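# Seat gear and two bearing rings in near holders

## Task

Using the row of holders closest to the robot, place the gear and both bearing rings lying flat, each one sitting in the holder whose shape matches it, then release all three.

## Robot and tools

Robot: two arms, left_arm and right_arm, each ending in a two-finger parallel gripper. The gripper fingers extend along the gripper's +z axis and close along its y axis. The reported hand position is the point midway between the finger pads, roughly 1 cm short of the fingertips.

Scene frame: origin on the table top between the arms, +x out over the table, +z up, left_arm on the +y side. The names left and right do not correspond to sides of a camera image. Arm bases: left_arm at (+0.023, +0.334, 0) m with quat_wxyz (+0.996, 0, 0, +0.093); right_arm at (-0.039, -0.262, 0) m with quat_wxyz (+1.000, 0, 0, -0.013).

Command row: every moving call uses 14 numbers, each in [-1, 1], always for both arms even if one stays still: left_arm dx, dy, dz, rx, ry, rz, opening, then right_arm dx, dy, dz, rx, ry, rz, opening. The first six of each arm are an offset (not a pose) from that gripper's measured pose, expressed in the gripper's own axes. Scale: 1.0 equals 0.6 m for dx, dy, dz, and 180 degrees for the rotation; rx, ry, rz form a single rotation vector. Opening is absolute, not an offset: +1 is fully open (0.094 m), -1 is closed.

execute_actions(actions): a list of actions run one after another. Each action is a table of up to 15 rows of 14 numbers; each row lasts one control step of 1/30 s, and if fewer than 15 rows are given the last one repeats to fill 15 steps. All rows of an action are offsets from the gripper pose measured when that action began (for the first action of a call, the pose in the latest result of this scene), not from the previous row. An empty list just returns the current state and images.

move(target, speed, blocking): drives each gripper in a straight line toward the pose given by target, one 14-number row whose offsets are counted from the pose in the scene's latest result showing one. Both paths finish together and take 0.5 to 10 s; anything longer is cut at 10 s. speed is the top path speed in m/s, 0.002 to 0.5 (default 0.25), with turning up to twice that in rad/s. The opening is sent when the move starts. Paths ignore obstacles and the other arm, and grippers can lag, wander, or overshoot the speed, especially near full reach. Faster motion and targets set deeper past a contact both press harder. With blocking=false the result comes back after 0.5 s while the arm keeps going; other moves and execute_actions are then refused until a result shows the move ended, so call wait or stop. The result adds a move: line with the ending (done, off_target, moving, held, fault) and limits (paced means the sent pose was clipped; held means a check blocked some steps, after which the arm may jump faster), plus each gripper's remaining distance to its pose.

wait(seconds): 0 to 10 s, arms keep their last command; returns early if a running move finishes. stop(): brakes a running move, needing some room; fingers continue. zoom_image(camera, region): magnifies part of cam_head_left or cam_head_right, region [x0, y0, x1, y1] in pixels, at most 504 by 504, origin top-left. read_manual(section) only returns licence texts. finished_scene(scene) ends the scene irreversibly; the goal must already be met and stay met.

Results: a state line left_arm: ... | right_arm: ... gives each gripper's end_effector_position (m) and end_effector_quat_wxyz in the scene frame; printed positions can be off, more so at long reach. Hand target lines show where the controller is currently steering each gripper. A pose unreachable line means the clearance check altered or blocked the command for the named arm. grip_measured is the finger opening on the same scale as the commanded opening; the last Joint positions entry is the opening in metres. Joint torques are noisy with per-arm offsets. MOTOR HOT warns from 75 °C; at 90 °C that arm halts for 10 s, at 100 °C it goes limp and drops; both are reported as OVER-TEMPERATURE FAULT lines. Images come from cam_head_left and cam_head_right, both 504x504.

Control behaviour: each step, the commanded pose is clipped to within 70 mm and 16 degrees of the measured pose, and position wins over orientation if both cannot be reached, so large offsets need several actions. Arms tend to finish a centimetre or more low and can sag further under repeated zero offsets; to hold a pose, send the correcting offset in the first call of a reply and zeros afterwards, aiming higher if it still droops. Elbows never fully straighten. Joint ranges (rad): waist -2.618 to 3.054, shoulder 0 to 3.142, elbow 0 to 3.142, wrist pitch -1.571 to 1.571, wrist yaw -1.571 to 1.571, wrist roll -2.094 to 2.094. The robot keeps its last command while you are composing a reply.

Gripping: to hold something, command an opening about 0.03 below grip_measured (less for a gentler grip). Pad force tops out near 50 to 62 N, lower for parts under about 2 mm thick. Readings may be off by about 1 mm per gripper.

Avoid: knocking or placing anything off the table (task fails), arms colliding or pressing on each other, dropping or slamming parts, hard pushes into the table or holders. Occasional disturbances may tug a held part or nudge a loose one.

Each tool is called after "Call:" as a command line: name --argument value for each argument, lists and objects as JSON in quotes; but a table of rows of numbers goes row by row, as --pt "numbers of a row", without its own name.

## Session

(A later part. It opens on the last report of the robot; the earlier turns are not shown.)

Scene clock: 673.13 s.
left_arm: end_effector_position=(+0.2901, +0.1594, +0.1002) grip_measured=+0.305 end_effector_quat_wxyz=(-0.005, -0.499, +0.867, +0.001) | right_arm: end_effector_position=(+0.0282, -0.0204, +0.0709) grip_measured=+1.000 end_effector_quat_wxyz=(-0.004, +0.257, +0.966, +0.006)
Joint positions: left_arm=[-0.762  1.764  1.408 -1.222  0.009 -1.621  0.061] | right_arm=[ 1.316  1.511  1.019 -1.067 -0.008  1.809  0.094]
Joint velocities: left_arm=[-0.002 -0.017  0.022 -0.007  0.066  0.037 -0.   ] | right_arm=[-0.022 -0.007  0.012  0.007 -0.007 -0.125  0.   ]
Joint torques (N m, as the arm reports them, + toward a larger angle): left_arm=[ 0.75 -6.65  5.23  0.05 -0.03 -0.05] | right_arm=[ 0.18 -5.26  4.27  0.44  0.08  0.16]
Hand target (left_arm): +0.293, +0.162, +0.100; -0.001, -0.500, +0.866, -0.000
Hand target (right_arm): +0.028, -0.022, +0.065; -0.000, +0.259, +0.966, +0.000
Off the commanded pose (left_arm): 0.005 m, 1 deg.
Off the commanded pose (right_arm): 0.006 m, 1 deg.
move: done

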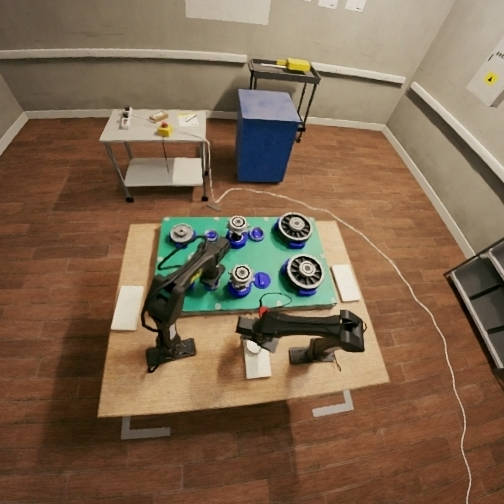

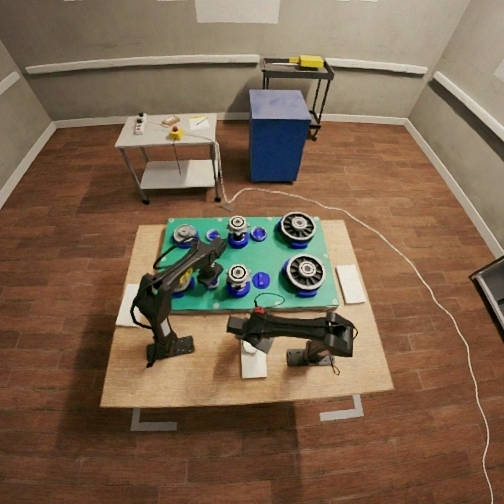

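Call:
move --target '[-0.025,-0.0048,0.0065,0,0,0,0.27, 0,0,0.03,0,0,0,1]' --speed 0.03

Call:
zoom_image --camera "cam_head_right" --region '[195, 265, 230, 297]'

Call:
zoom_image --camera "cam_head_left" --region '[195, 265, 230, 297]'

Call:
zoom_image --camera "cam_head_left" --region '[230, 320, 285, 365]'

Call:
zoom_image --camera "cam_head_right" --region '[225, 320, 280, 365]'

Scene clock: 698.07 s.
left_arm: end_effector_position=(+0.2976, +0.1692, +0.0956) grip_measured=+0.305 end_effector_quat_wxyz=(-0.008, -0.499, +0.867, +0.005) | right_arm: end_effector_position=(+0.0284, -0.0186, +0.0586) grip_measured=+1.000 end_effector_quat_wxyz=(-0.004, +0.257, +0.966, +0.011)
Joint positions: left_arm=[-0.724  1.779  1.408 -1.216  0.009 -1.581  0.061] | right_arm=[ 1.316  1.522  0.979 -1.006 -0.009  1.809  0.094]
Joint velocities: left_arm=[-0.002 -0.002  0.002 -0.051 -0.022  0.051  0.   ] | right_arm=[-0.032  0.007  0.017 -0.007 -0.007 -0.037  0.   ]
Joint torques (N m, as the arm reports them, + toward a larger angle): left_arm=[ 0.7  -6.78  5.57  0.05  0.05  0.05] | right_arm=[ 0.07 -5.3   4.14  0.52  0.    0.06]
Hand target (left_arm): +0.300, +0.171, +0.096; -0.006, -0.499, +0.867, +0.001
Hand target (right_arm): +0.028, -0.020, +0.053; -0.004, +0.257, +0.966, +0.006
Off the commanded pose (left_arm): 0.003 m, 1 deg.
Off the commanded pose (right_arm): 0.006 m, 1 deg.
move: done

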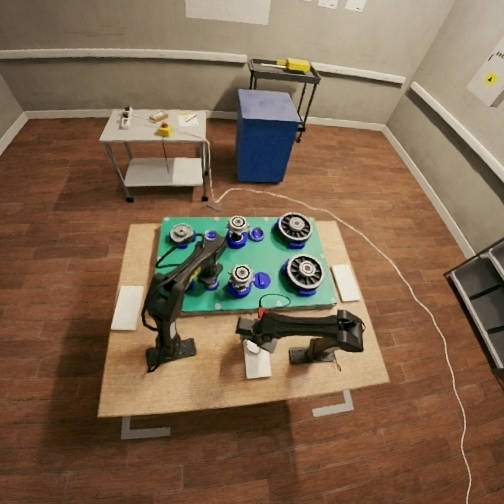

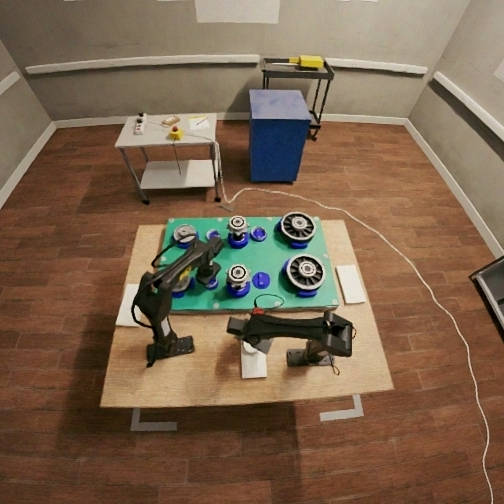

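Region (195, 265, 230, 297) of cam_head_right's 504x504 image, scaled by 14.400, with more detail than that image has; it fills the top 461 rows of this view, and the rest is white.

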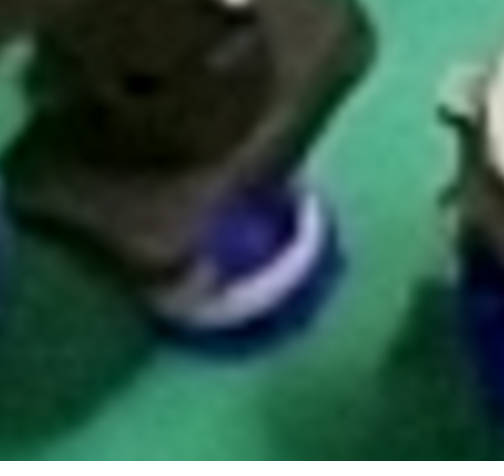

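Region (195, 265, 230, 297) of cam_head_left's 504x504 image, scaled by 14.400, with more detail than that image has; it fills the top 461 rows of this view, and the rest is white.

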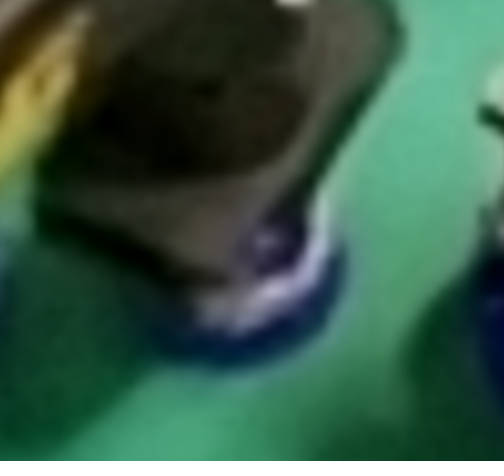

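Region (230, 320, 285, 365) of cam_head_left's 504x504 image, scaled by 9.164, with more detail than that image has; it fills the top 412 rows of this view, and the rest is white.

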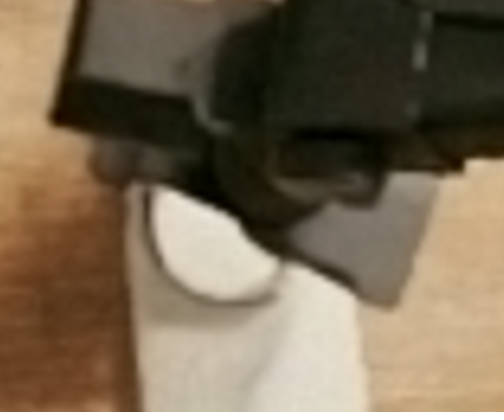

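Region (225, 320, 280, 365) of cam_head_right's 504x504 image, scaled by 9.164, with more detail than that image has; it fills the top 412 rows of this view, and the rest is white.

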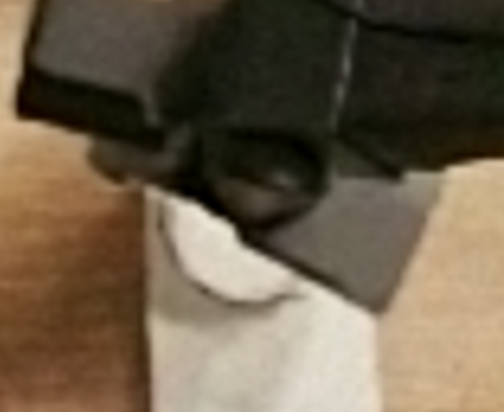

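Call:
move --target '[0,0,0.016,0,0,0,0.27, 0.0027,0.004,0.027,0.006,-0.004,0,1]' --speed 0.012

Scene clock: 719.33 s.
left_arm: end_effector_position=(+0.2968, +0.1682, +0.0891) grip_measured=+0.305 end_effector_quat_wxyz=(-0.010, -0.498, +0.867, +0.002) | right_arm: end_effector_position=(+0.0299, -0.0130, +0.0490) grip_measured=+1.000 end_effector_quat_wxyz=(-0.005, +0.257, +0.966, +0.007)
Joint positions: left_arm=[-0.724  1.779  1.382 -1.187  0.016 -1.58   0.061] | right_arm=[ 1.316  1.563  0.979 -0.972 -0.01   1.809  0.094]
Joint velocities: left_arm=[-0.007 -0.012 -0.007 -0.022 -0.007  0.007  0.001] | right_arm=[-0.017 -0.002 -0.002 -0.051  0.007 -0.037  0.   ]
Joint torques (N m, as the arm reports them, + toward a larger angle): left_arm=[-0.07 -6.26  5.28  0.12 -0.01 -0.02] | right_arm=[ 0.61 -5.56  3.84  0.52  0.06  0.16]
Hand target (left_arm): +0.297, +0.169, +0.086; -0.008, -0.498, +0.867, +0.005
Hand target (right_arm): +0.028, -0.015, +0.043; -0.001, +0.257, +0.967, +0.000
Off the commanded pose (left_arm): 0.003 m, 0 deg.
Off the commanded pose (right_arm): 0.007 m, 1 deg.
move: done

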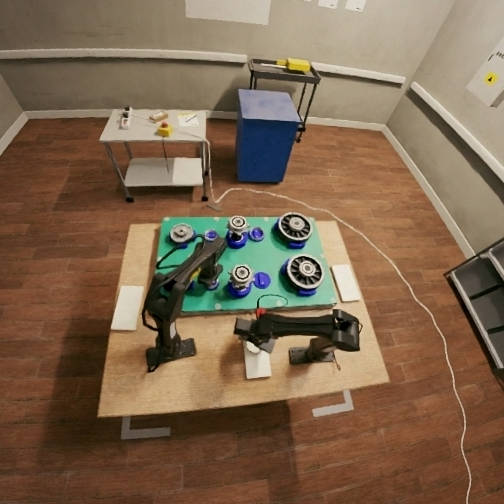

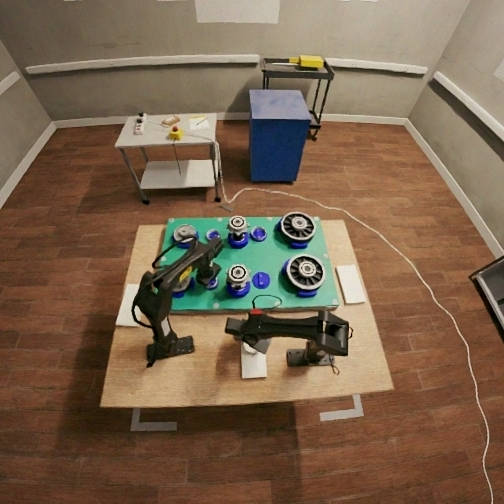

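Call:
move --target '[0,0,0.011,0,0,0,0.27, 0,-0.003,0.024,0,0,0,1]' --speed 0.012

Call:
zoom_image --camera "cam_head_right" --region '[195, 265, 230, 297]'

Scene clock: 723.87 s.
left_arm: end_effector_position=(+0.2972, +0.1678, +0.0861) grip_measured=+0.305 end_effector_quat_wxyz=(-0.010, -0.498, +0.867, -0.000) | right_arm: end_effector_position=(+0.0299, -0.0119, +0.0418) grip_measured=+1.000 end_effector_quat_wxyz=(-0.006, +0.257, +0.966, +0.015)
Joint positions: left_arm=[-0.724  1.779  1.37  -1.171  0.017 -1.58   0.061] | right_arm=[ 1.316  1.563  0.948 -0.926 -0.012  1.809  0.094]
Joint velocities: left_arm=[ 0.002 -0.002  0.012 -0.022  0.037  0.037 -0.   ] | right_arm=[ 0.002  0.022  0.007  0.037 -0.007 -0.037  0.   ]
Joint torques (N m, as the arm reports them, + toward a larger angle): left_arm=[-0.29 -6.38  4.7   0.08  0.02 -0.05] | right_arm=[ 0.05 -5.19  4.    0.52 -0.01  0.05]
Hand target (left_arm): +0.297, +0.168, +0.083; -0.010, -0.498, +0.867, +0.002
Hand target (right_arm): +0.029, -0.014, +0.035; -0.005, +0.257, +0.966, +0.007
Off the commanded pose (left_arm): 0.004 m, 0 deg.
Off the commanded pose (right_arm): 0.008 m, 1 deg.
move: done

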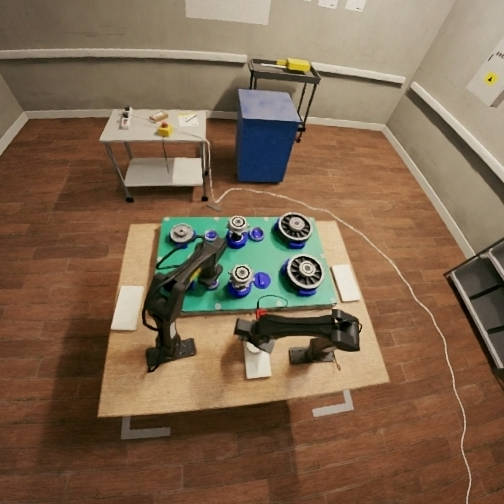

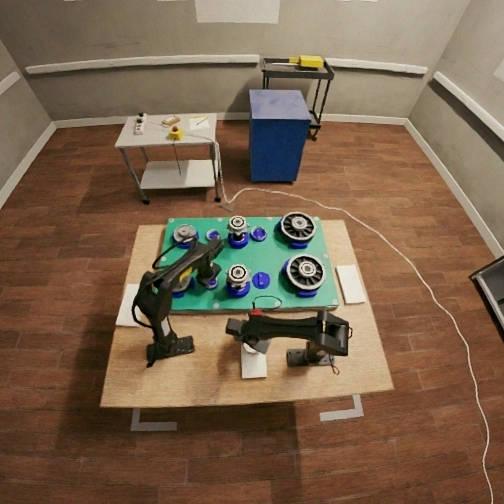

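Region (195, 265, 230, 297) of cam_head_right's 504x504 image, scaled by 14.400, with more detail than that image has; it fills the top 461 rows of this view, and the rest is white.

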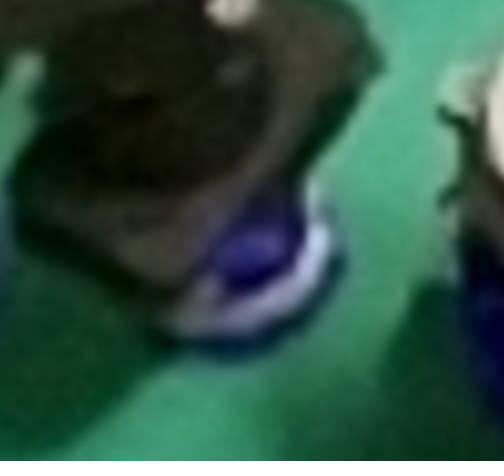

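Call:
move --target '[0,0,0.011,0,0,0,0.27, 0,-0.003,0.02,0.008,-0.005,0,1]' --speed 0.012

Scene clock: 727.93 s.
left_arm: end_effector_position=(+0.2973, +0.1678, +0.0857) grip_measured=+0.305 end_effector_quat_wxyz=(-0.010, -0.498, +0.867, -0.000) | right_arm: end_effector_position=(+0.0299, -0.0116, +0.0351) grip_measured=+1.000 end_effector_quat_wxyz=(-0.006, +0.257, +0.966, +0.006)
Joint positions: left_arm=[-0.724  1.779  1.368 -1.169  0.017 -1.58   0.061] | right_arm=[ 1.316  1.592  0.948 -0.916 -0.012  1.809  0.094]
Joint velocities: left_arm=[-0.007 -0.002  0.002 -0.007  0.066  0.007  0.001] | right_arm=[-0.002  0.007 -0.002  0.037 -0.022 -0.022  0.   ]
Joint torques (N m, as the arm reports them, + toward a larger angle): left_arm=[-0.04 -6.07  3.78  0.25  0.03 -0.05] | right_arm=[ 0.66 -5.78  4.04  0.43  0.05  0.1 ]
Hand target (left_arm): +0.297, +0.168, +0.080; -0.010, -0.498, +0.867, -0.000
Hand target (right_arm): +0.029, -0.013, +0.030; -0.001, +0.257, +0.967, +0.001
Off the commanded pose (left_arm): 0.006 m, 0 deg.
Off the commanded pose (right_arm): 0.006 m, 1 deg.
move: done

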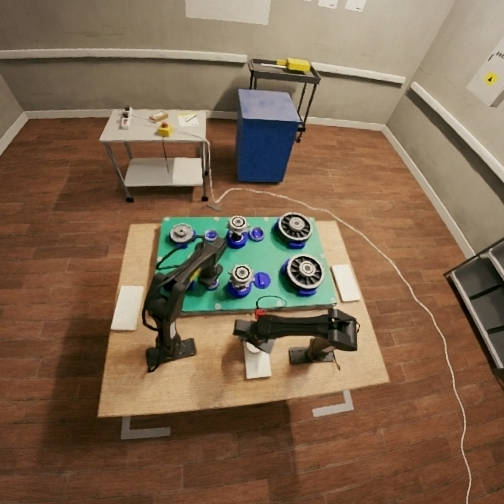

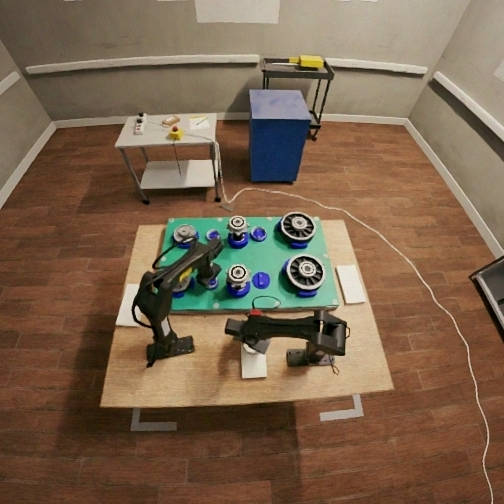

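Call:
execute_actions --actions '[[[0,0,0,0,0,0,0.30, 0,0,0.010,0,0,0,1],[0,0,0,0,0,0,0.32, 0,0,0.011,0,0,0,1],[0,0,0,0,0,0,0.34, 0,0,0.012,0,0,0,1],[0,0,0,0,0,0,0.37, 0,0,0.013,0,0,0,1],[0,0,0,0,0,0,0.41, 0,0,0.014,0,0,0,1],[0,0,0,0,0,0,0.46, 0,0,0.015,0,0,0,1],[0,0,0,0,0,0,0.52, 0,0,0.016,0,0,0,1],[0,0,0,0,0,0,0.58, 0,0,0.017,0,0,0,1],[0,0,0,0,0,0,0.64, 0,0,0.018,0,0,0,1],[0,0,0,0,0,0,0.7, 0,0,0.019,0,0,0,1],[0,0,0,0,0,0,0.7, 0,0,0.02,0,0,0,1]]]'

Scene clock: 732.23 s.
left_arm: end_effector_position=(+0.2973, +0.1678, +0.0857) grip_measured=+0.698 end_effector_quat_wxyz=(-0.010, -0.498, +0.867, -0.000) | right_arm: end_effector_position=(+0.0302, -0.0097, +0.0294) grip_measured=+1.000 end_effector_quat_wxyz=(-0.007, +0.257, +0.966, +0.010)
Joint positions: left_arm=[-0.724  1.779  1.368 -1.169  0.017 -1.58   0.08 ] | right_arm=[ 1.316  1.6    0.932 -0.882 -0.014  1.809  0.094]
Joint velocities: left_arm=[-0.017 -0.002 -0.012 -0.051 -0.051 -0.022  0.002] | right_arm=[ 0.002  0.027  0.002  0.051 -0.051 -0.037  0.   ]
Joint torques (N m, as the arm reports them, + toward a larger angle): left_arm=[ 0.   -6.48  5.67 -0.02  0.07 -0.04] | right_arm=[ 0.07 -5.89  3.95  0.56 -0.03  0.04]
Hand target (left_arm): +0.297, +0.168, +0.086; -0.010, -0.498, +0.867, -0.000
Hand target (right_arm): +0.030, -0.012, +0.023; -0.006, +0.257, +0.966, +0.006
Off the commanded pose (left_arm): 0.000 m, 0 deg.
Off the commanded pose (right_arm): 0.007 m, 1 deg.

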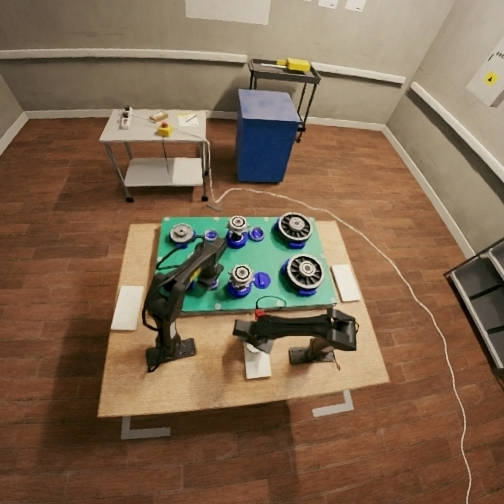

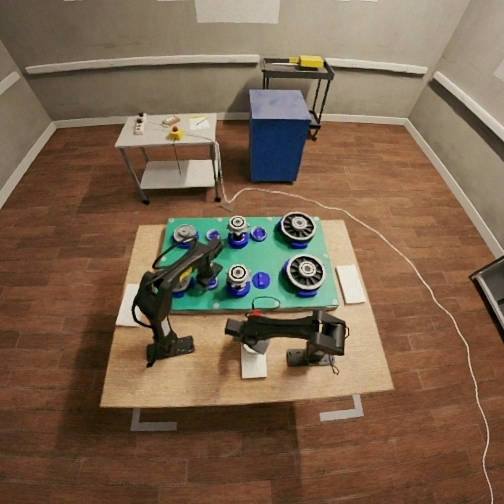

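Call:
move --target '[0,0,-0.11,0,0,0,0.7, 0,-0.004,0.018,0.005,-0.004,0,1]' --speed 0.06

Scene clock: 737.13 s.
left_arm: end_effector_position=(+0.2965, +0.1682, +0.1414) grip_measured=+0.698 end_effector_quat_wxyz=(-0.014, -0.498, +0.867, +0.007) | right_arm: end_effector_position=(+0.0302, -0.0098, +0.0291) grip_measured=+1.000 end_effector_quat_wxyz=(-0.007, +0.257, +0.966, +0.010)
Joint positions: left_arm=[-0.724  1.779  1.59  -1.407  0.017 -1.58   0.08 ] | right_arm=[ 1.316  1.602  0.932 -0.882 -0.014  1.809  0.094]
Joint velocities: left_arm=[ 0.012 -0.002  0.002 -0.095  0.022 -0.022 -0.   ] | right_arm=[ 0.012  0.002  0.002 -0.022 -0.022 -0.051  0.   ]
Joint torques (N m, as the arm reports them, + toward a larger angle): left_arm=[ 0.57 -7.57  8.   -0.25  0.08  0.01] | right_arm=[ 0.58 -4.61  3.54  0.6   0.11  0.13]
Hand target (left_arm): +0.298, +0.170, +0.151; -0.009, -0.498, +0.867, -0.000
Hand target (right_arm): +0.029, -0.012, +0.019; -0.002, +0.257, +0.967, +0.001
Off the commanded pose (left_arm): 0.010 m, 1 deg.
Off the commanded pose (right_arm): 0.011 m, 1 deg.
move: off_target (right_arm)

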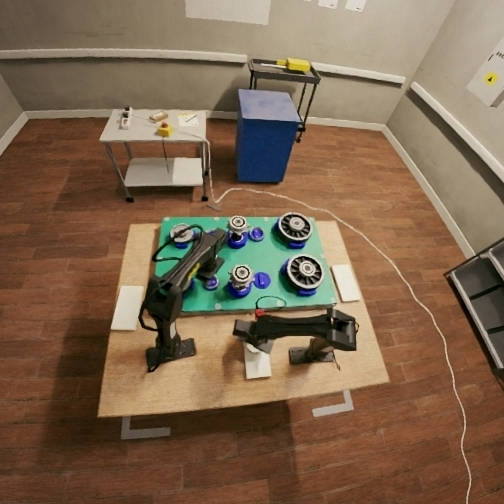

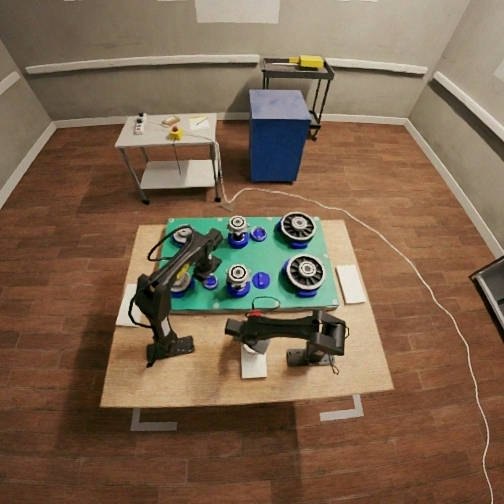

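Call:
move --target '[0.0403,0.2409,-0.0264,0,0,0,0.7, 0,-0.003,-0.017,0,0,0,0.8]' --speed 0.15

Scene clock: 751.60 s.
left_arm: end_effector_position=(+0.1686, +0.2200, +0.1578) grip_measured=+0.698 end_effector_quat_wxyz=(-0.010, -0.498, +0.867, +0.000) | right_arm: end_effector_position=(+0.0284, -0.0136, +0.0290) grip_measured=+0.802 end_effector_quat_wxyz=(-0.009, +0.257, +0.966, +0.001)
Joint positions: left_arm=[-0.836  1.253  1.16  -1.485  0.018 -1.693  0.08 ] | right_arm=[ 1.316  1.602  0.932 -0.899 -0.017  1.809  0.085]
Joint velocities: left_arm=[ 0.002 -0.002  0.012  0.051 -0.007 -0.022 -0.001] | right_arm=[ 0.012 -0.012 -0.007  0.007  0.081 -0.022 -0.001]
Joint torques (N m, as the arm reports them, + toward a larger angle): left_arm=[-0.96 -3.14  4.86 -0.18  0.1  -0.08] | right_arm=[ 0.05 -8.52  6.09  0.07  0.03  0.06]
Hand target (left_arm): +0.162, +0.223, +0.158; -0.013, -0.498, +0.867, +0.007
Hand target (right_arm): +0.029, -0.012, +0.039; -0.007, +0.257, +0.966, +0.010
Off the commanded pose (left_arm): 0.009 m, 1 deg.
Off the commanded pose (right_arm): 0.010 m, 1 deg.
move: done

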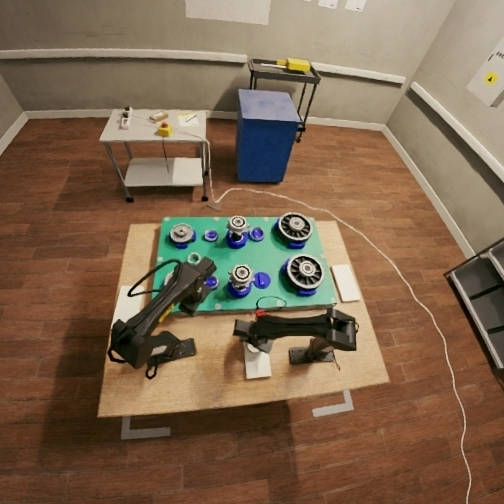

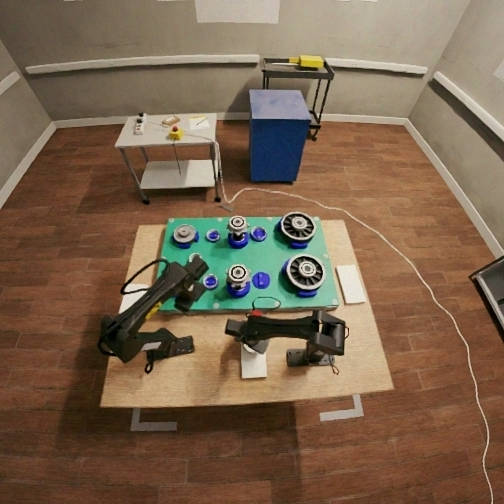

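Call:
move --target '[-0.3874,0.262,0.01,0,0,0,0.7, 0,0,-0.025,0,0,0,0.8]' --speed 0.2

Scene clock: 759.33 s.
left_arm: end_effector_position=(+0.1473, +0.4835, +0.1398) grip_measured=+0.698 end_effector_quat_wxyz=(-0.038, -0.497, +0.867, -0.005) | right_arm: end_effector_position=(+0.0271, -0.0174, +0.0326) grip_measured=+0.802 end_effector_quat_wxyz=(-0.010, +0.257, +0.966, -0.010)
Joint positions: left_arm=[ 0.671  1.348  1.153 -1.451 -0.016 -0.183  0.08 ] | right_arm=[ 1.316  1.602  0.947 -0.937 -0.019  1.809  0.085]
Joint velocities: left_arm=[ 0.012 -0.007  0.007 -0.066 -0.007 -0.037 -0.   ] | right_arm=[-0.002 -0.012 -0.012 -0.051  0.007 -0.037 -0.001]
Joint torques (N m, as the arm reports them, + toward a larger angle): left_arm=[ 0.9  -2.93  7.98 -0.02  0.08  0.02] | right_arm=[-0.07 -8.66  6.39  0.03 -0.02  0.04]
Hand target (left_arm): +0.152, +0.491, +0.146; -0.020, -0.498, +0.867, -0.001
Hand target (right_arm): +0.029, -0.014, +0.044; -0.009, +0.257, +0.966, +0.001
Off the commanded pose (left_arm): 0.019 m, 3 deg.
Off the commanded pose (right_arm): 0.012 m, 1 deg.
move: off_target (left_arm, right_arm)

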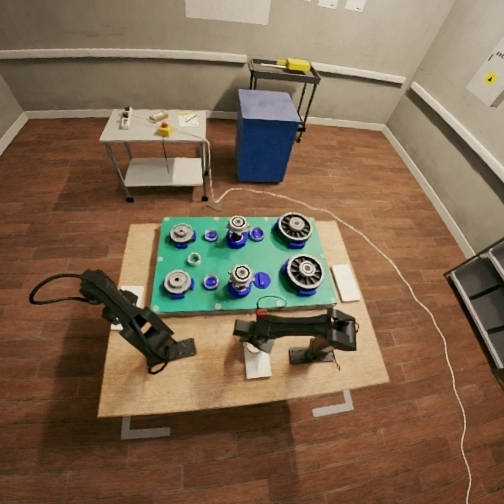

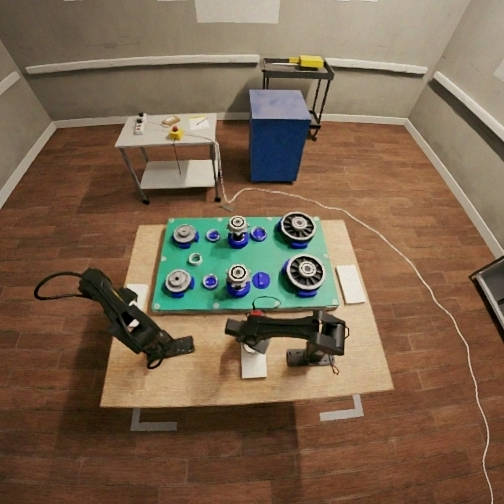

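Call:
execute_actions --actions '[[[0,0,0,0,0,0,0.7, 0.001,0.002,-0.014,-0.003,-0.002,0,0.8],[0,0,0,0,0,0,0.7, 0.002,0.004,-0.012,-0.005,-0.003,0,0.8],[0,0,0,0,0,0,0.7, 0.003,0.006,-0.010,-0.0078,-0.0045,0,0.8],[0,0,0,0,0,0,0.7, 0.003,0.006,-0.010,-0.0078,-0.0045,0,0.78],[0,0,0,0,0,0,0.7, 0.003,0.006,-0.010,-0.0078,-0.0045,0,0.75],[0,0,0,0,0,0,0.7, 0.003,0.006,-0.010,-0.0078,-0.0045,0,0.72],[0,0,0,0,0,0,0.7, 0.003,0.006,-0.010,-0.0078,-0.0045,0,0.69],[0,0,0,0,0,0,0.7, 0.003,0.006,-0.010,-0.0078,-0.0045,0,0.66],[0,0,0,0,0,0,0.7, 0.003,0.006,-0.010,-0.0078,-0.0045,0,0.64],[0,0,0,0,0,0,0.7, 0.003,0.006,-0.010,-0.0078,-0.0045,0,0.62],[0,0,0,0,0,0,0.7, 0.003,0.006,-0.010,-0.0078,-0.0045,0,0.60],[0,0,0,0,0,0,0.7, 0.003,0.006,-0.010,-0.0078,-0.0045,0,0.58],[0,0,0,0,0,0,0.7, 0.003,0.006,-0.010,-0.0078,-0.0045,0,0.56],[0,0,0,0,0,0,0.7, 0.003,0.006,-0.010,-0.0078,-0.0045,0,0.55],[0,0,0,0,0,0,0.7, 0.003,0.006,-0.010,-0.0078,-0.0045,0,0.545]]]'

Call:
zoom_image --camera "cam_head_left" --region '[155, 215, 280, 310]'

Scene clock: 771.27 s.
left_arm: end_effector_position=(+0.1473, +0.4835, +0.1398) grip_measured=+0.698 end_effector_quat_wxyz=(-0.038, -0.495, +0.868, -0.005) | right_arm: end_effector_position=(+0.0255, -0.0171, +0.0326) grip_measured=+0.585 end_effector_quat_wxyz=(-0.008, +0.256, +0.967, -0.010)
Joint positions: left_arm=[ 0.671  1.348  1.153 -1.451 -0.016 -0.181  0.08 ] | right_arm=[ 1.324  1.602  0.947 -0.937 -0.016  1.815  0.074]
Joint velocities: left_arm=[ 0.002 -0.002 -0.002 -0.051  0.051 -0.037 -0.   ] | right_arm=[ 0.002 -0.002 -0.002 -0.066 -0.007  0.007  0.001]
Joint torques (N m, as the arm reports them, + toward a larger angle): left_arm=[-0.03 -2.99  5.47 -0.14  0.05 -0.03] | right_arm=[ 0.57 -7.74  5.62  0.24  0.16  0.14]
Hand target (left_arm): +0.147, +0.484, +0.140; -0.038, -0.497, +0.867, -0.005
Hand target (right_arm): +0.027, -0.013, +0.039; +0.000, +0.257, +0.966, +0.000
Off the commanded pose (left_arm): 0.000 m, 0 deg.
Off the commanded pose (right_arm): 0.007 m, 2 deg.

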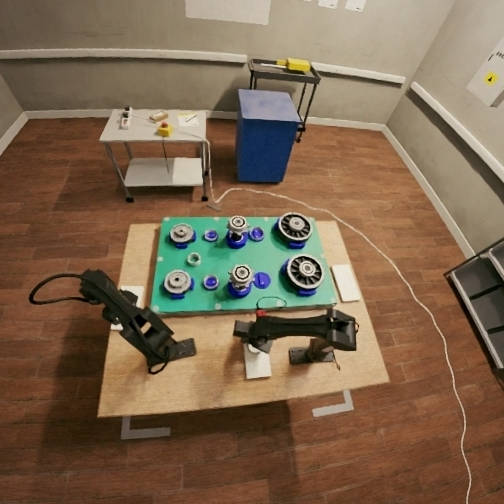

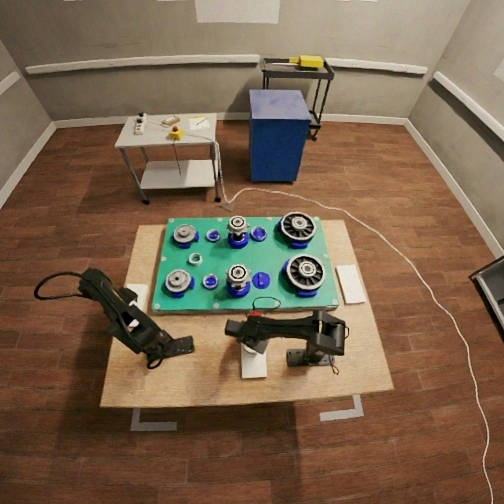

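Region (155, 215, 280, 310) of cam_head_left's 504x504 image, scaled by 4.032, with more detail than that image has; it fills the top 383 rows of this view, and the rest is white.

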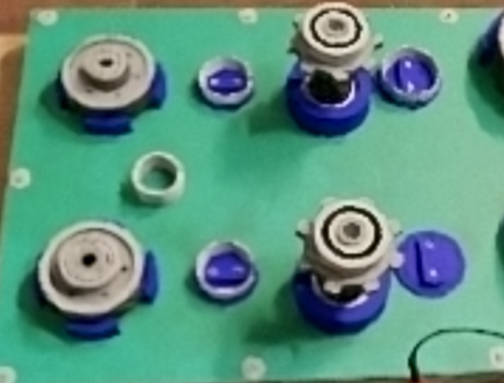

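Call:
move --target '[0,0,0,0,0,0,0.7, 0,0,-0.19,0,0,0,0.545]' --speed 0.12

Call:
zoom_image --camera "cam_head_left" --region '[195, 222, 230, 297]'

Scene clock: 778.17 s.
left_arm: end_effector_position=(+0.1473, +0.4835, +0.1398) grip_measured=+0.698 end_effector_quat_wxyz=(-0.038, -0.495, +0.868, -0.005) | right_arm: end_effector_position=(+0.0262, -0.0141, +0.1343) grip_measured=+0.585 end_effector_quat_wxyz=(-0.009, +0.256, +0.966, -0.021)
Joint positions: left_arm=[ 0.671  1.348  1.153 -1.451 -0.016 -0.181  0.08 ] | right_arm=[ 1.324  1.552  1.311 -1.372 -0.017  1.815  0.074]
Joint velocities: left_arm=[ 0.027  0.012 -0.002 -0.11  -0.022  0.081 -0.   ] | right_arm=[-0.012 -0.007 -0.002  0.007  0.007 -0.037  0.   ]
Joint torques (N m, as the arm reports them, + toward a larger angle): left_arm=[-0.08 -2.75  5.7  -0.16  0.04 -0.06] | right_arm=[-0.41 -8.18  7.   -0.07  0.05 -0.05]
Hand target (left_arm): +0.147, +0.484, +0.140; -0.038, -0.495, +0.868, -0.005
Hand target (right_arm): +0.028, -0.016, +0.146; -0.008, +0.256, +0.967, -0.010
Off the commanded pose (left_arm): 0.000 m, 0 deg.
Off the commanded pose (right_arm): 0.012 m, 1 deg.
move: off_target (right_arm)

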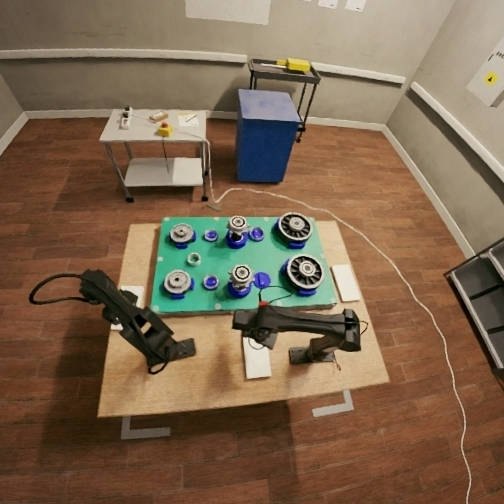

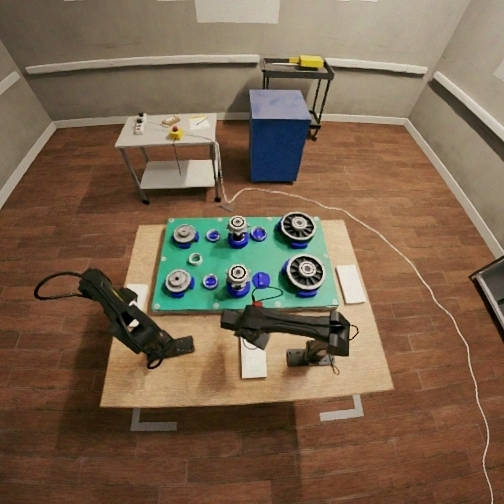

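Region (195, 222, 230, 297) of cam_head_left's 504x504 image, scaled by 6.720, with more detail than that image has; it fills the left 235 columns of this view, and the rest is white.

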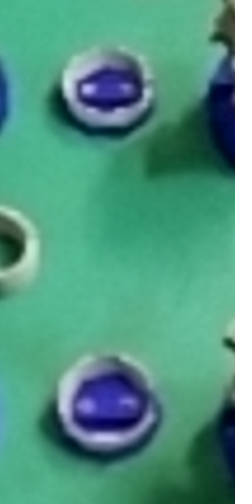

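Call:
move --target '[0,0,0,0,0,0,0.7, -0.2662,0.0151,-0.0203,-0.0087,0.0097,0.2513,0.545]' --speed 0.18

Scene clock: 797.37 s.
left_arm: end_effector_position=(+0.1473, +0.4835, +0.1398) grip_measured=+0.698 end_effector_quat_wxyz=(-0.038, -0.495, +0.868, -0.005) | right_arm: end_effector_position=(+0.1652, -0.0845, +0.1380) grip_measured=+0.585 end_effector_quat_wxyz=(-0.016, +0.601, +0.799, -0.010)
Joint positions: left_arm=[ 0.671  1.348  1.153 -1.451 -0.016 -0.181  0.08 ] | right_arm=[ 0.721  1.592  1.367 -1.373 -0.027  1.984  0.074]
Joint velocities: left_arm=[-0.012 -0.012 -0.007  0.007 -0.007  0.037  0.   ] | right_arm=[-0.007 -0.012  0.002 -0.007  0.066  0.007  0.001]
Joint torques (N m, as the arm reports them, + toward a larger angle): left_arm=[-0.09 -2.91  5.36 -0.1   0.02 -0.01] | right_arm=[-0.33 -6.54  7.17  0.05 -0.01  0.16]
Hand target (left_arm): +0.147, +0.484, +0.140; -0.038, -0.495, +0.868, -0.005
Hand target (right_arm): +0.169, -0.084, +0.144; -0.014, +0.608, +0.794, -0.007
Off the commanded pose (left_arm): 0.000 m, 0 deg.
Off the commanded pose (right_arm): 0.008 m, 1 deg.
move: done

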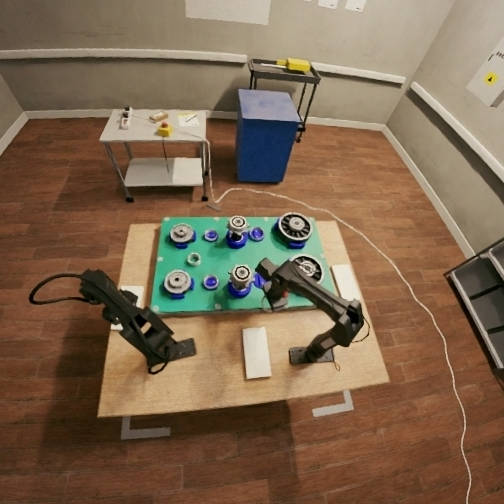

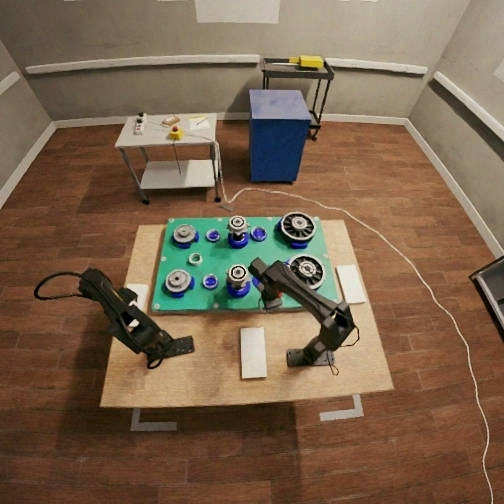

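Call:
move --target '[0,0,0,0,0,0,0.7, -0.0485,0.2192,-0.0201,-0.0038,-0.0009,0.0059,0.545]' --speed 0.1

Scene clock: 811.63 s.
left_arm: end_effector_position=(+0.1473, +0.4835, +0.1398) grip_measured=+0.698 end_effector_quat_wxyz=(-0.038, -0.495, +0.868, -0.005) | right_arm: end_effector_position=(+0.2985, -0.0714, +0.1385) grip_measured=+0.585 end_effector_quat_wxyz=(-0.018, +0.611, +0.791, -0.005)
Joint positions: left_arm=[ 0.671  1.348  1.153 -1.451 -0.016 -0.181  0.08 ] | right_arm=[ 0.525  2.059  1.959 -1.493 -0.028  1.814  0.074]
Joint velocities: left_arm=[ 0.032  0.007 -0.002  0.007 -0.007 -0.037 -0.   ] | right_arm=[ 0.012 -0.022  0.017  0.037 -0.007  0.037 -0.   ]
Joint torques (N m, as the arm reports them, + toward a larger angle): left_arm=[ 0.   -2.9   5.47 -0.11  0.05 -0.05] | right_arm=[ -0.49 -11.65   7.15   0.03   0.1   -0.06]
Hand target (left_arm): +0.147, +0.484, +0.140; -0.038, -0.495, +0.868, -0.005
Hand target (right_arm): +0.300, -0.075, +0.145; -0.012, +0.609, +0.793, -0.006
Off the commanded pose (left_arm): 0.000 m, 0 deg.
Off the commanded pose (right_arm): 0.008 m, 1 deg.
move: done

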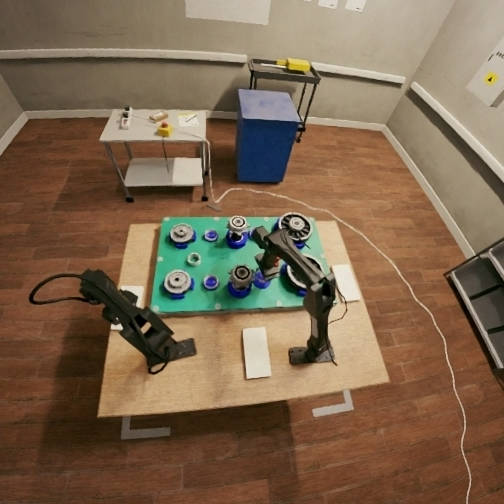

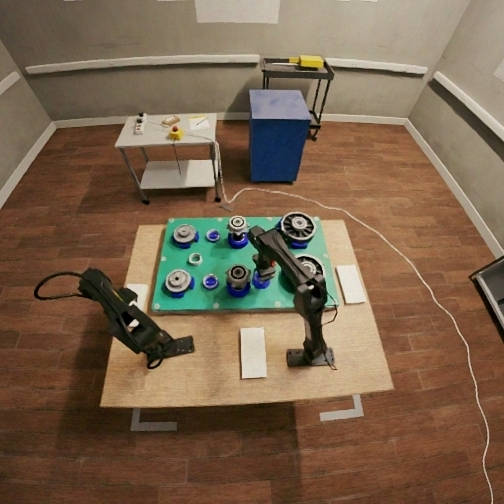

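Call:
move --target '[0,0,0,0,0,0,0.7, -0.003,0.0017,0.055,0,0,0,0.545]' --speed 0.035

Call:
zoom_image --camera "cam_head_left" --region '[240, 258, 285, 298]'

Call:
zoom_image --camera "cam_head_right" --region '[240, 258, 285, 298]'

Scene clock: 817.67 s.
left_arm: end_effector_position=(+0.1473, +0.4835, +0.1398) grip_measured=+0.698 end_effector_quat_wxyz=(-0.038, -0.495, +0.868, -0.005) | right_arm: end_effector_position=(+0.2978, -0.0718, +0.1038) grip_measured=+0.585 end_effector_quat_wxyz=(-0.020, +0.611, +0.791, -0.011)
Joint positions: left_arm=[ 0.671  1.348  1.153 -1.451 -0.016 -0.181  0.08 ] | right_arm=[ 0.525  2.059  1.82  -1.368 -0.028  1.813  0.074]
Joint velocities: left_arm=[ 0.012  0.007 -0.017  0.051  0.007  0.051 -0.   ] | right_arm=[-0.002 -0.012  0.002 -0.022  0.095 -0.022 -0.001]
Joint torques (N m, as the arm reports them, + toward a larger angle): left_arm=[ 0.03 -3.24  5.48 -0.13  0.03 -0.04] | right_arm=[ -0.11 -12.45   4.48   0.31  -0.03   0.02]
Hand target (left_arm): +0.147, +0.484, +0.140; -0.038, -0.495, +0.868, -0.005
Hand target (right_arm): +0.299, -0.072, +0.106; -0.018, +0.611, +0.791, -0.005
Off the commanded pose (left_arm): 0.000 m, 0 deg.
Off the commanded pose (right_arm): 0.002 m, 1 deg.
move: done

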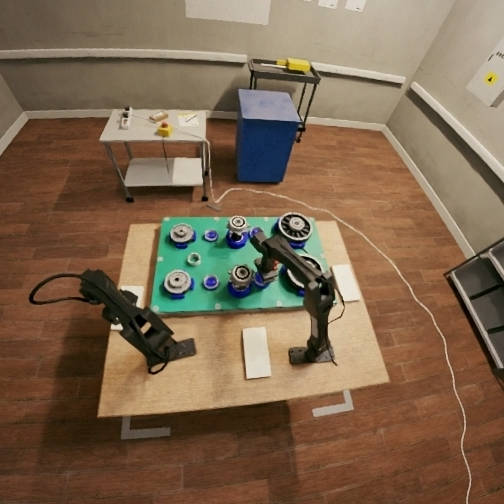

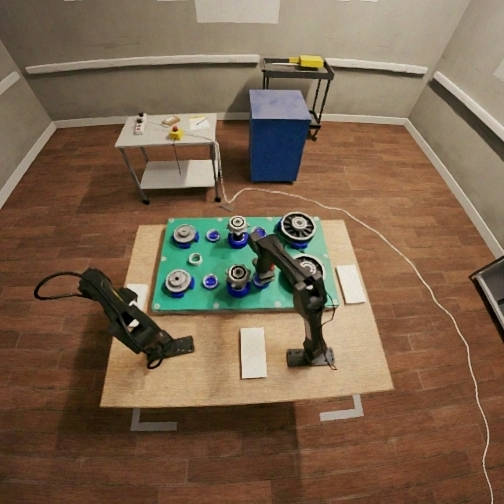

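Region (240, 258, 285, 298) of cam_head_left's 504x504 image, scaled by 11.200, with more detail than that image has.

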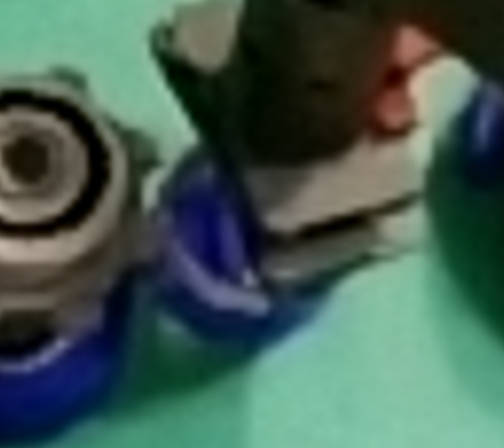

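Region (240, 258, 285, 298) of cam_head_right's 504x504 image, scaled by 11.200, with more detail than that image has.

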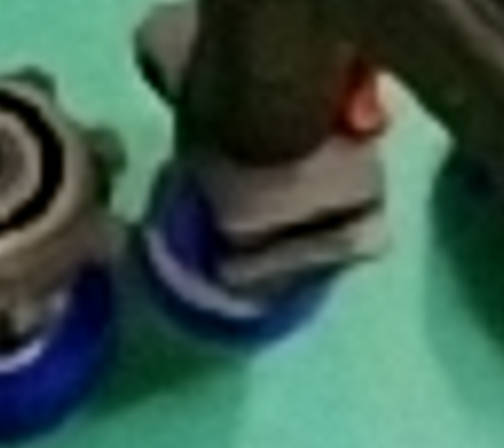

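Call:
move --target '[0,0,0,0,0,0,0.7, -0.002,0.007,0.013,-0.005,0,0,0.545]' --speed 0.012

Call:
zoom_image --camera "cam_head_left" --region '[240, 258, 285, 298]'

Call:
zoom_image --camera "cam_head_right" --region '[240, 258, 285, 298]'

Scene clock: 826.53 s.
left_arm: end_effector_position=(+0.1473, +0.4835, +0.1398) grip_measured=+0.698 end_effector_quat_wxyz=(-0.038, -0.495, +0.868, -0.005) | right_arm: end_effector_position=(+0.3001, -0.0706, +0.0981) grip_measured=+0.585 end_effector_quat_wxyz=(-0.018, +0.611, +0.792, -0.006)
Joint positions: left_arm=[ 0.671  1.348  1.153 -1.451 -0.016 -0.181  0.08 ] | right_arm=[ 0.525  2.059  1.798 -1.334 -0.028  1.813  0.074]
Joint velocities: left_arm=[ 0.012 -0.002 -0.002 -0.066 -0.037 -0.007  0.002] | right_arm=[-0.007  0.007 -0.002  0.051  0.154 -0.066 -0.   ]
Joint torques (N m, as the arm reports them, + toward a larger angle): left_arm=[ 0.05 -2.97  5.55 -0.14  0.03  0.  ] | right_arm=[ -0.42 -11.67   4.6    0.36  -0.04  -0.01]
Hand target (left_arm): +0.147, +0.484, +0.140; -0.038, -0.495, +0.868, -0.005
Hand target (right_arm): +0.302, -0.072, +0.096; -0.016, +0.611, +0.791, -0.005
Off the commanded pose (left_arm): 0.000 m, 0 deg.
Off the commanded pose (right_arm): 0.003 m, 0 deg.
move: done

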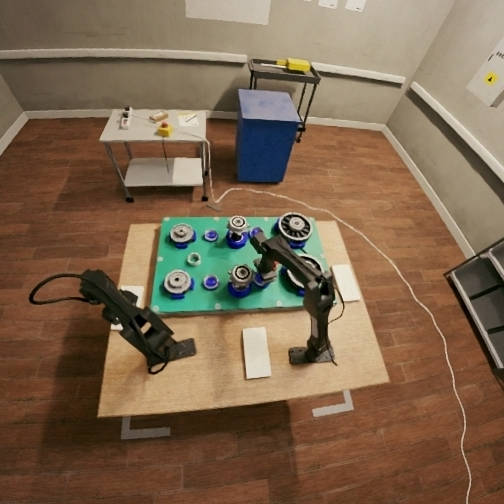

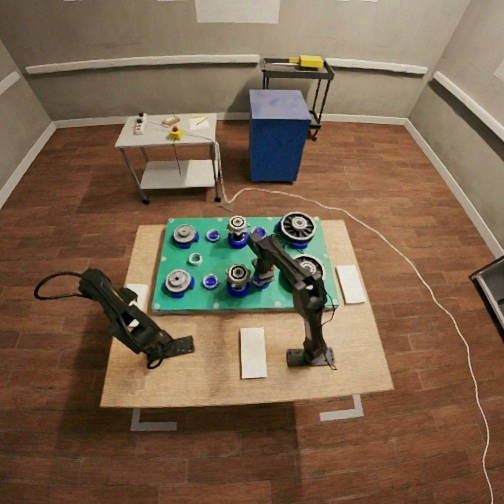

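Region (240, 258, 285, 298) of cam_head_left's 504x504 image, scaled by 11.200, with more detail than that image has.

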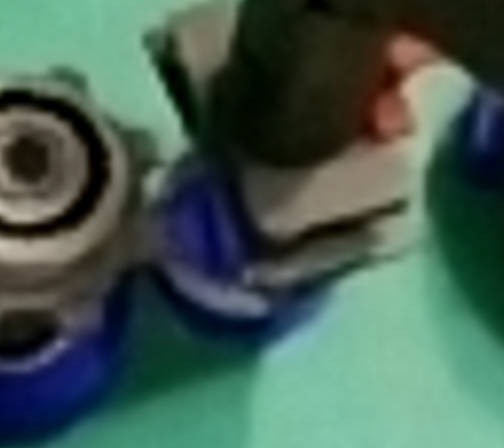

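Region (240, 258, 285, 298) of cam_head_right's 504x504 image, scaled by 11.200, with more detail than that image has.

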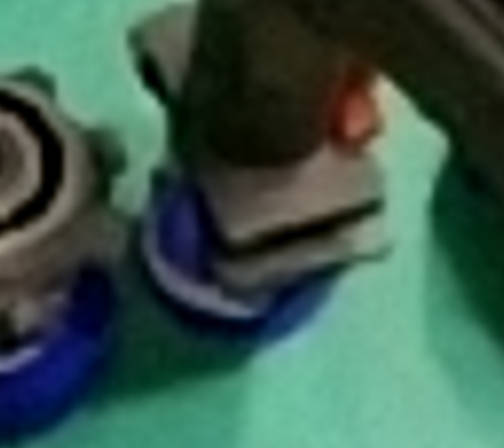

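Call:
move --target '[0,0,0,0,0,0,0.7, -0.002,0,0.015,0,0,0,0.545]' --speed 0.01

Scene clock: 833.70 s.
left_arm: end_effector_position=(+0.1473, +0.4835, +0.1398) grip_measured=+0.698 end_effector_quat_wxyz=(-0.038, -0.495, +0.868, -0.005) | right_arm: end_effector_position=(+0.2996, -0.0709, +0.0930) grip_measured=+0.585 end_effector_quat_wxyz=(-0.018, +0.611, +0.792, -0.007)
Joint positions: left_arm=[ 0.671  1.348  1.153 -1.451 -0.016 -0.181  0.08 ] | right_arm=[ 0.525  2.059  1.778 -1.316 -0.028  1.813  0.074]
Joint velocities: left_arm=[-0.002 -0.002  0.002  0.037  0.051 -0.037 -0.   ] | right_arm=[-0.002  0.002  0.007  0.022  0.022 -0.051 -0.001]
Joint torques (N m, as the arm reports them, + toward a larger angle): left_arm=[-0.06 -2.99  5.51 -0.13  0.04 -0.02] | right_arm=[ -0.25 -11.91   4.07   0.38  -0.03   0.02]
Hand target (left_arm): +0.147, +0.484, +0.140; -0.038, -0.495, +0.868, -0.005
Hand target (right_arm): +0.300, -0.072, +0.089; -0.018, +0.611, +0.792, -0.006
Off the commanded pose (left_arm): 0.000 m, 0 deg.
Off the commanded pose (right_arm): 0.004 m, 0 deg.
move: done

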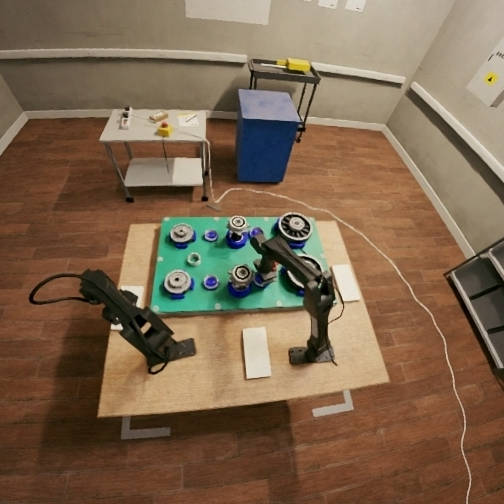

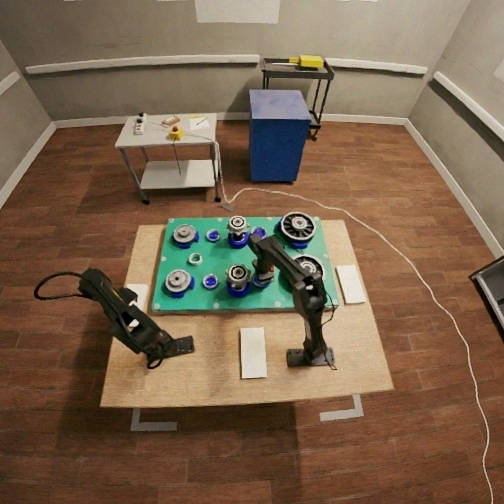

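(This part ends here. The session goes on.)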